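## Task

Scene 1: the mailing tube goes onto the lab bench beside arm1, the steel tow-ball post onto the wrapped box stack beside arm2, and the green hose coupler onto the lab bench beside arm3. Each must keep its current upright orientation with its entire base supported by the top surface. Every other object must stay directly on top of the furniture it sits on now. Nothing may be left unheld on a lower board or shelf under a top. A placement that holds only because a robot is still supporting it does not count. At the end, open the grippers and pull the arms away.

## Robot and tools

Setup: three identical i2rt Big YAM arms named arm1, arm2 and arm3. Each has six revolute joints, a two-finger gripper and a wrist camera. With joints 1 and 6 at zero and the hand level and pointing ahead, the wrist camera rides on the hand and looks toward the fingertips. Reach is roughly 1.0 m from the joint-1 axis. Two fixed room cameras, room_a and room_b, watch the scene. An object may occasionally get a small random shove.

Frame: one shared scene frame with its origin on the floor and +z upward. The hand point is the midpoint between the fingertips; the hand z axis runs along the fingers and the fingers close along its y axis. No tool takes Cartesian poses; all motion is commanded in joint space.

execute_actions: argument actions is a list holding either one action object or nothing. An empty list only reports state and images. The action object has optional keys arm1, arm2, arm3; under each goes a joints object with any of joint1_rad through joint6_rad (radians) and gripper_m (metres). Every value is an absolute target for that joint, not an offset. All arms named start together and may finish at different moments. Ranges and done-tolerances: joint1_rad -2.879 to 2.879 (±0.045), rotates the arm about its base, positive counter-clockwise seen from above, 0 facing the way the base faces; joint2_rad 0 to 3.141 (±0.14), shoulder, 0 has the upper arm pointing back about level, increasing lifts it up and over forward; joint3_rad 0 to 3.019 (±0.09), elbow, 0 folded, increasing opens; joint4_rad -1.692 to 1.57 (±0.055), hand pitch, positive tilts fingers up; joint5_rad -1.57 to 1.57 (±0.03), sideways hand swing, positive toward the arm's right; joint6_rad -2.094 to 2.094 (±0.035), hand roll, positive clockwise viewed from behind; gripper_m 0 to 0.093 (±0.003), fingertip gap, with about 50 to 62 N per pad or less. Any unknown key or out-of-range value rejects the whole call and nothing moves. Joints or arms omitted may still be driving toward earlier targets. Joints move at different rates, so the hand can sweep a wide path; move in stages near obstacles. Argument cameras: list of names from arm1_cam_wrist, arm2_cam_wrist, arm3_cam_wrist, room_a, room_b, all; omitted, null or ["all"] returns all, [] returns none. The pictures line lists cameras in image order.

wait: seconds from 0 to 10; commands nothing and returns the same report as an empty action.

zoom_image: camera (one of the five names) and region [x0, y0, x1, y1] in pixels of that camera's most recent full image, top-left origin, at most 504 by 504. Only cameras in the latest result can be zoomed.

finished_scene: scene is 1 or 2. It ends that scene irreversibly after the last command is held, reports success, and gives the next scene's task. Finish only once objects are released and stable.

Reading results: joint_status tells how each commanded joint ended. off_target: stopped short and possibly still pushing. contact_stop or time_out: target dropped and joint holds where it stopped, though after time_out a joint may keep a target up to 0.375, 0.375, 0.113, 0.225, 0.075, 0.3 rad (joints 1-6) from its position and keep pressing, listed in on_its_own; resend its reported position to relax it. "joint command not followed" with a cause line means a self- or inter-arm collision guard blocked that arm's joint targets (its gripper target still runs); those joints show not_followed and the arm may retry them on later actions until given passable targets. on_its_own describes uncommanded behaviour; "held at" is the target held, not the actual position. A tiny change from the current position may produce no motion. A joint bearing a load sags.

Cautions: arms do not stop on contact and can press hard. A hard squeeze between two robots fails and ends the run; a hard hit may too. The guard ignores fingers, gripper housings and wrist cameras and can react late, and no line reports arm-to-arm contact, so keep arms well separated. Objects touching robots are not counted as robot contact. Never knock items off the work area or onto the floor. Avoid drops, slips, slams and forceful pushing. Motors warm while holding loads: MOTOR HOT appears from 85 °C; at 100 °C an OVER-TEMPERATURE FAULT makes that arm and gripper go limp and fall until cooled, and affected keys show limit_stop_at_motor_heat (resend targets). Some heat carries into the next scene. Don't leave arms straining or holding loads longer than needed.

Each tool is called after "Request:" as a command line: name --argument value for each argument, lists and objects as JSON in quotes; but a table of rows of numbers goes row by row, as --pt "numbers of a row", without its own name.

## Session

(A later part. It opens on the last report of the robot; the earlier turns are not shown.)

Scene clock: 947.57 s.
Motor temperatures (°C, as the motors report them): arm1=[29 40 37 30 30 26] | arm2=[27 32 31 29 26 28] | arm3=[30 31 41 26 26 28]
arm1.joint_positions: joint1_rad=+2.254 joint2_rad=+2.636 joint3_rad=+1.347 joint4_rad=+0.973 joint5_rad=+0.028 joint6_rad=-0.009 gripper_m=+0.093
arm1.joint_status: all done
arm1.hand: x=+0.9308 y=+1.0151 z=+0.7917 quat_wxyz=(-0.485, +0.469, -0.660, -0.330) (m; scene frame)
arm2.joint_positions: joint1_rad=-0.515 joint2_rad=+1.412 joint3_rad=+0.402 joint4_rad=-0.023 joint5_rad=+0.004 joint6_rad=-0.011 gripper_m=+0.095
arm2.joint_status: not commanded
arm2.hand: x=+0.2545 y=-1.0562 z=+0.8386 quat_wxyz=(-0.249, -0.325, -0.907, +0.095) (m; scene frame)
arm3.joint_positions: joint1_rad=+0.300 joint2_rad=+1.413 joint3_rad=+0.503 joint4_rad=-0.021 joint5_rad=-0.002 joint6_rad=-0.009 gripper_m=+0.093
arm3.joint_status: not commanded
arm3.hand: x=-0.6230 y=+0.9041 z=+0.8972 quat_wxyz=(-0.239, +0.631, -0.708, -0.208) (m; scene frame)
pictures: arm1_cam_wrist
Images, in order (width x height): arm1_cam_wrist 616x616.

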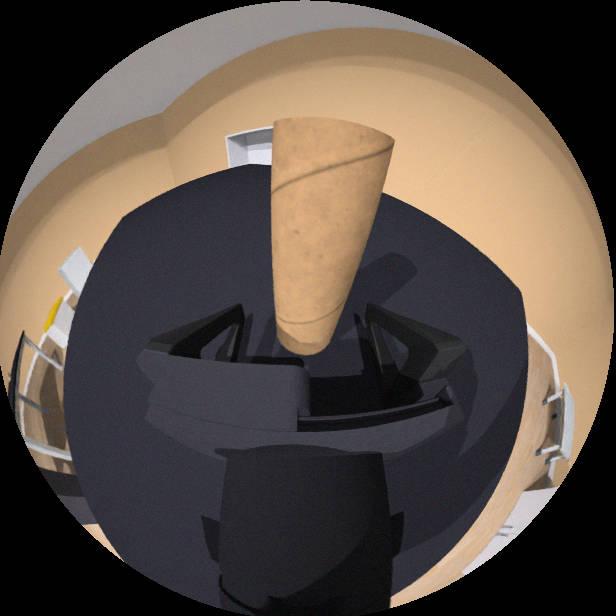

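Request:
execute_actions --actions '[]' --cameras '["arm1_cam_wrist", "room_a"]'

Scene clock: 952.87 s.
Motor temperatures (°C, as the motors report them): arm1=[29 40 37 30 30 26] | arm2=[27 32 31 29 26 28] | arm3=[30 31 41 26 26 28]
arm1.joint_positions: joint1_rad=+2.254 joint2_rad=+2.636 joint3_rad=+1.347 joint4_rad=+0.973 joint5_rad=+0.028 joint6_rad=-0.009 gripper_m=+0.093
arm1.joint_status: all done
arm1.hand: x=+0.9308 y=+1.0151 z=+0.7917 quat_wxyz=(-0.485, +0.469, -0.660, -0.330) (m; scene frame)
arm2.joint_positions: joint1_rad=-0.515 joint2_rad=+1.412 joint3_rad=+0.402 joint4_rad=-0.023 joint5_rad=+0.004 joint6_rad=-0.011 gripper_m=+0.095
arm2.joint_status: not commanded
arm2.hand: x=+0.2545 y=-1.0562 z=+0.8386 quat_wxyz=(-0.249, -0.325, -0.907, +0.095) (m; scene frame)
arm3.joint_positions: joint1_rad=+0.300 joint2_rad=+1.413 joint3_rad=+0.503 joint4_rad=-0.021 joint5_rad=-0.002 joint6_rad=-0.009 gripper_m=+0.093
arm3.joint_status: not commanded
arm3.hand: x=-0.6230 y=+0.9041 z=+0.8972 quat_wxyz=(-0.239, +0.631, -0.708, -0.208) (m; scene frame)
pictures: arm1_cam_wrist, room_a
Images, in order (width x height): arm1_cam_wrist 616x616, room_a 504x504.

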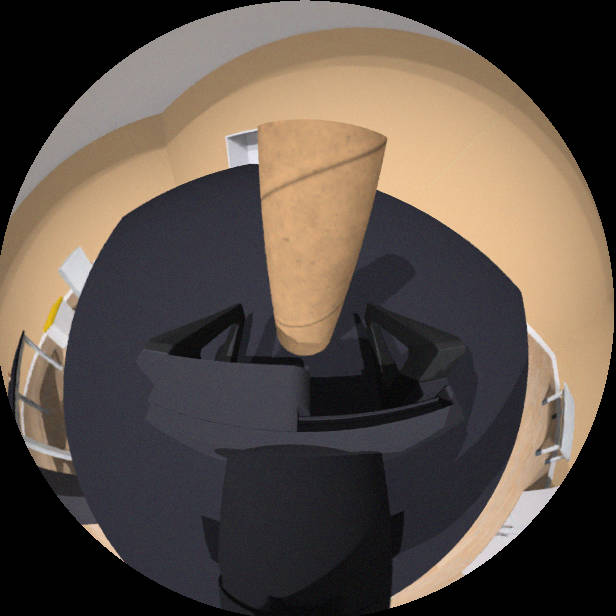

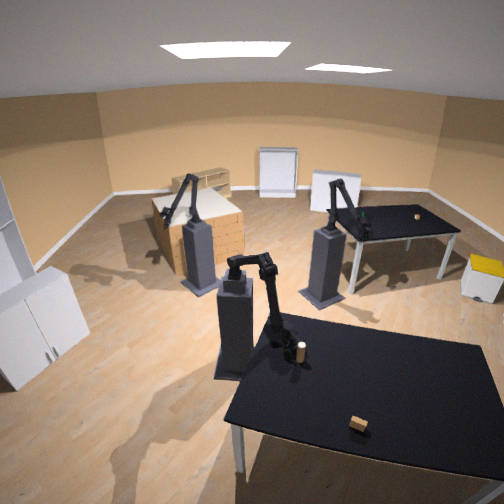

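Request:
execute_actions --actions '[{"arm1": {"joints": {"joint2_rad": 2.42, "joint3_rad": 1.02, "joint4_rad": 1.1}}}]' --cameras '["arm1_cam_wrist"]'

Request:
execute_actions --actions '[{"arm1": {"joints": {"joint2_rad": 1.5, "joint3_rad": 0.7, "joint4_rad": 0.3}}}]'

Scene clock: 970.20 s.
Motor temperatures (°C, as the motors report them): arm1=[29 40 36 30 30 26] | arm2=[27 32 31 29 26 28] | arm3=[30 31 41 26 26 28]
arm1.joint_positions: joint1_rad=+2.254 joint2_rad=+2.402 joint3_rad=+1.024 joint4_rad=+1.091 joint5_rad=+0.028 joint6_rad=-0.009 gripper_m=+0.093
arm1.joint_status: all done
arm1.hand: x=+0.9085 y=+0.9493 z=+0.8717 quat_wxyz=(-0.495, +0.464, -0.653, -0.337) (m; scene frame)
arm2.joint_positions: joint1_rad=-0.515 joint2_rad=+1.412 joint3_rad=+0.402 joint4_rad=-0.023 joint5_rad=+0.004 joint6_rad=-0.011 gripper_m=+0.095
arm2.joint_status: not commanded
arm2.hand: x=+0.2545 y=-1.0562 z=+0.8386 quat_wxyz=(-0.249, -0.325, -0.907, +0.095) (m; scene frame)
arm3.joint_positions: joint1_rad=+0.300 joint2_rad=+1.413 joint3_rad=+0.503 joint4_rad=-0.021 joint5_rad=-0.002 joint6_rad=-0.009 gripper_m=+0.093
arm3.joint_status: not commanded
arm3.hand: x=-0.6230 y=+0.9041 z=+0.8972 quat_wxyz=(-0.239, +0.631, -0.708, -0.208) (m; scene frame)
pictures: arm1_cam_wrist
Images, in order (width x height): arm1_cam_wrist 616x616.

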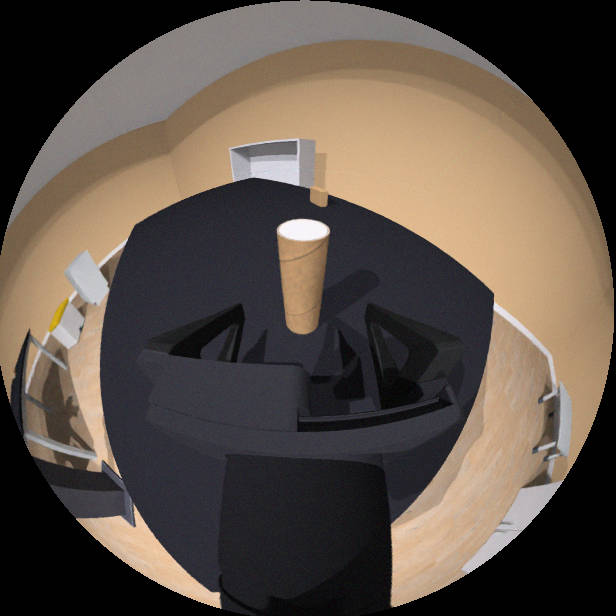

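Scene clock: 971.70 s.
Motor temperatures (°C, as the motors report them): arm1=[29 40 37 30 30 26] | arm2=[27 32 31 29 26 28] | arm3=[30 31 41 26 26 28]
arm1.joint_positions: joint1_rad=+2.254 joint2_rad=+1.497 joint3_rad=+0.704 joint4_rad=+0.310 joint5_rad=+0.028 joint6_rad=-0.009 gripper_m=+0.093
arm1.joint_status: all done
arm1.hand: x=+0.8732 y=+0.8462 z=+1.1076 quat_wxyz=(-0.429, +0.497, -0.696, -0.289) (m; scene frame)
arm2.joint_positions: joint1_rad=-0.515 joint2_rad=+1.412 joint3_rad=+0.402 joint4_rad=-0.023 joint5_rad=+0.004 joint6_rad=-0.011 gripper_m=+0.095
arm2.joint_status: not commanded
arm2.hand: x=+0.2545 y=-1.0562 z=+0.8386 quat_wxyz=(-0.249, -0.325, -0.907, +0.095) (m; scene frame)
arm3.joint_positions: joint1_rad=+0.300 joint2_rad=+1.413 joint3_rad=+0.503 joint4_rad=-0.021 joint5_rad=-0.002 joint6_rad=-0.009 gripper_m=+0.093
arm3.joint_status: not commanded
arm3.hand: x=-0.6230 y=+0.9041 z=+0.8972 quat_wxyz=(-0.239, +0.631, -0.708, -0.208) (m; scene frame)
pictures: arm1_cam_wrist, arm2_cam_wrist, arm3_cam_wrist, room_a, room_b
Images, in order (width x height): arm1_cam_wrist 616x616, arm2_cam_wrist 616x616, arm3_cam_wrist 616x616, room_a 504x504, room_b 504x504.

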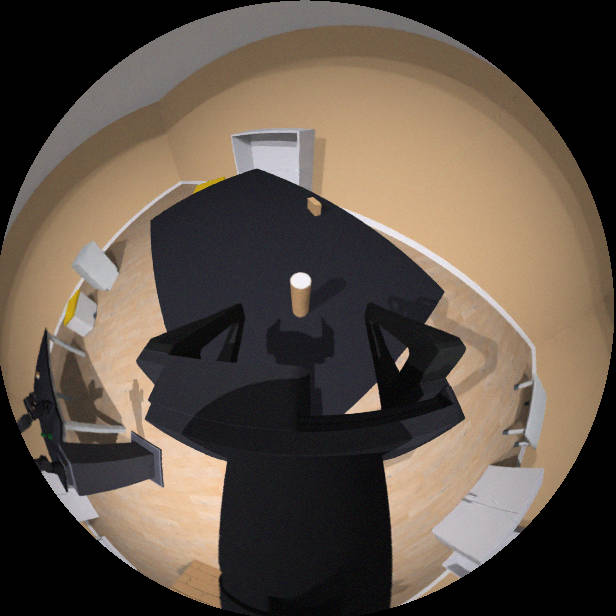

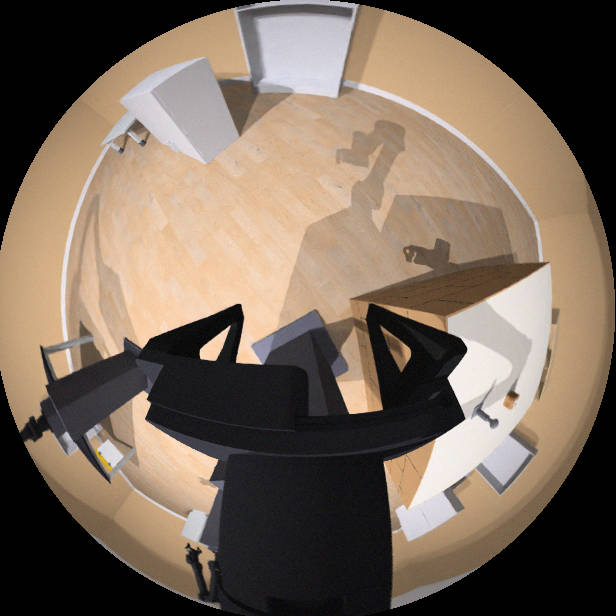

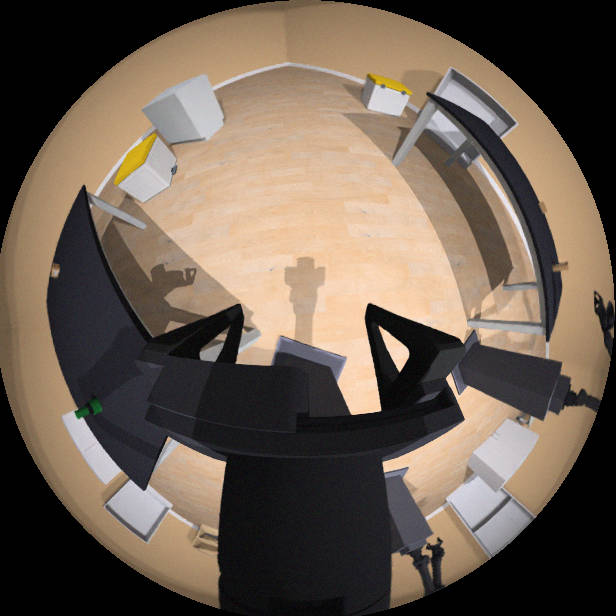

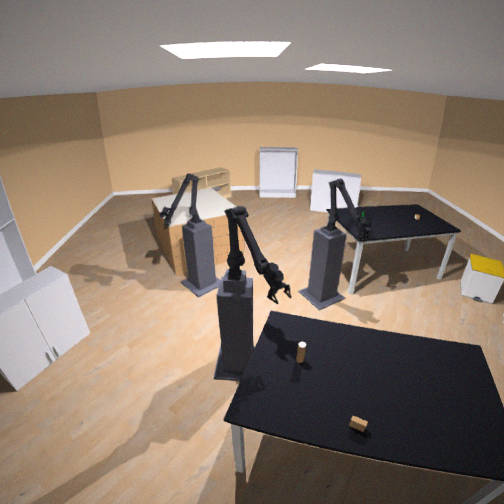

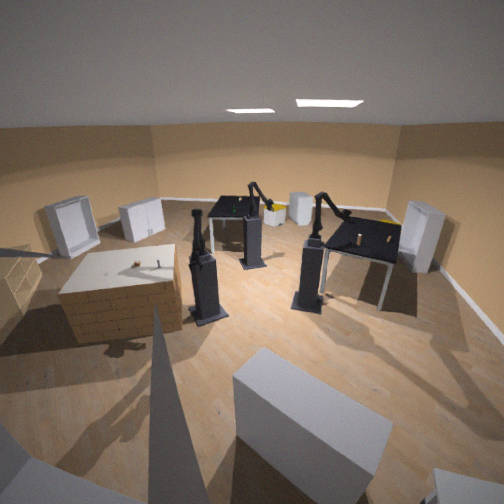

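All three objects are standing in place. Ending scene 1.

Request:
finished_scene --scene 1

The scene is finished: the task was done.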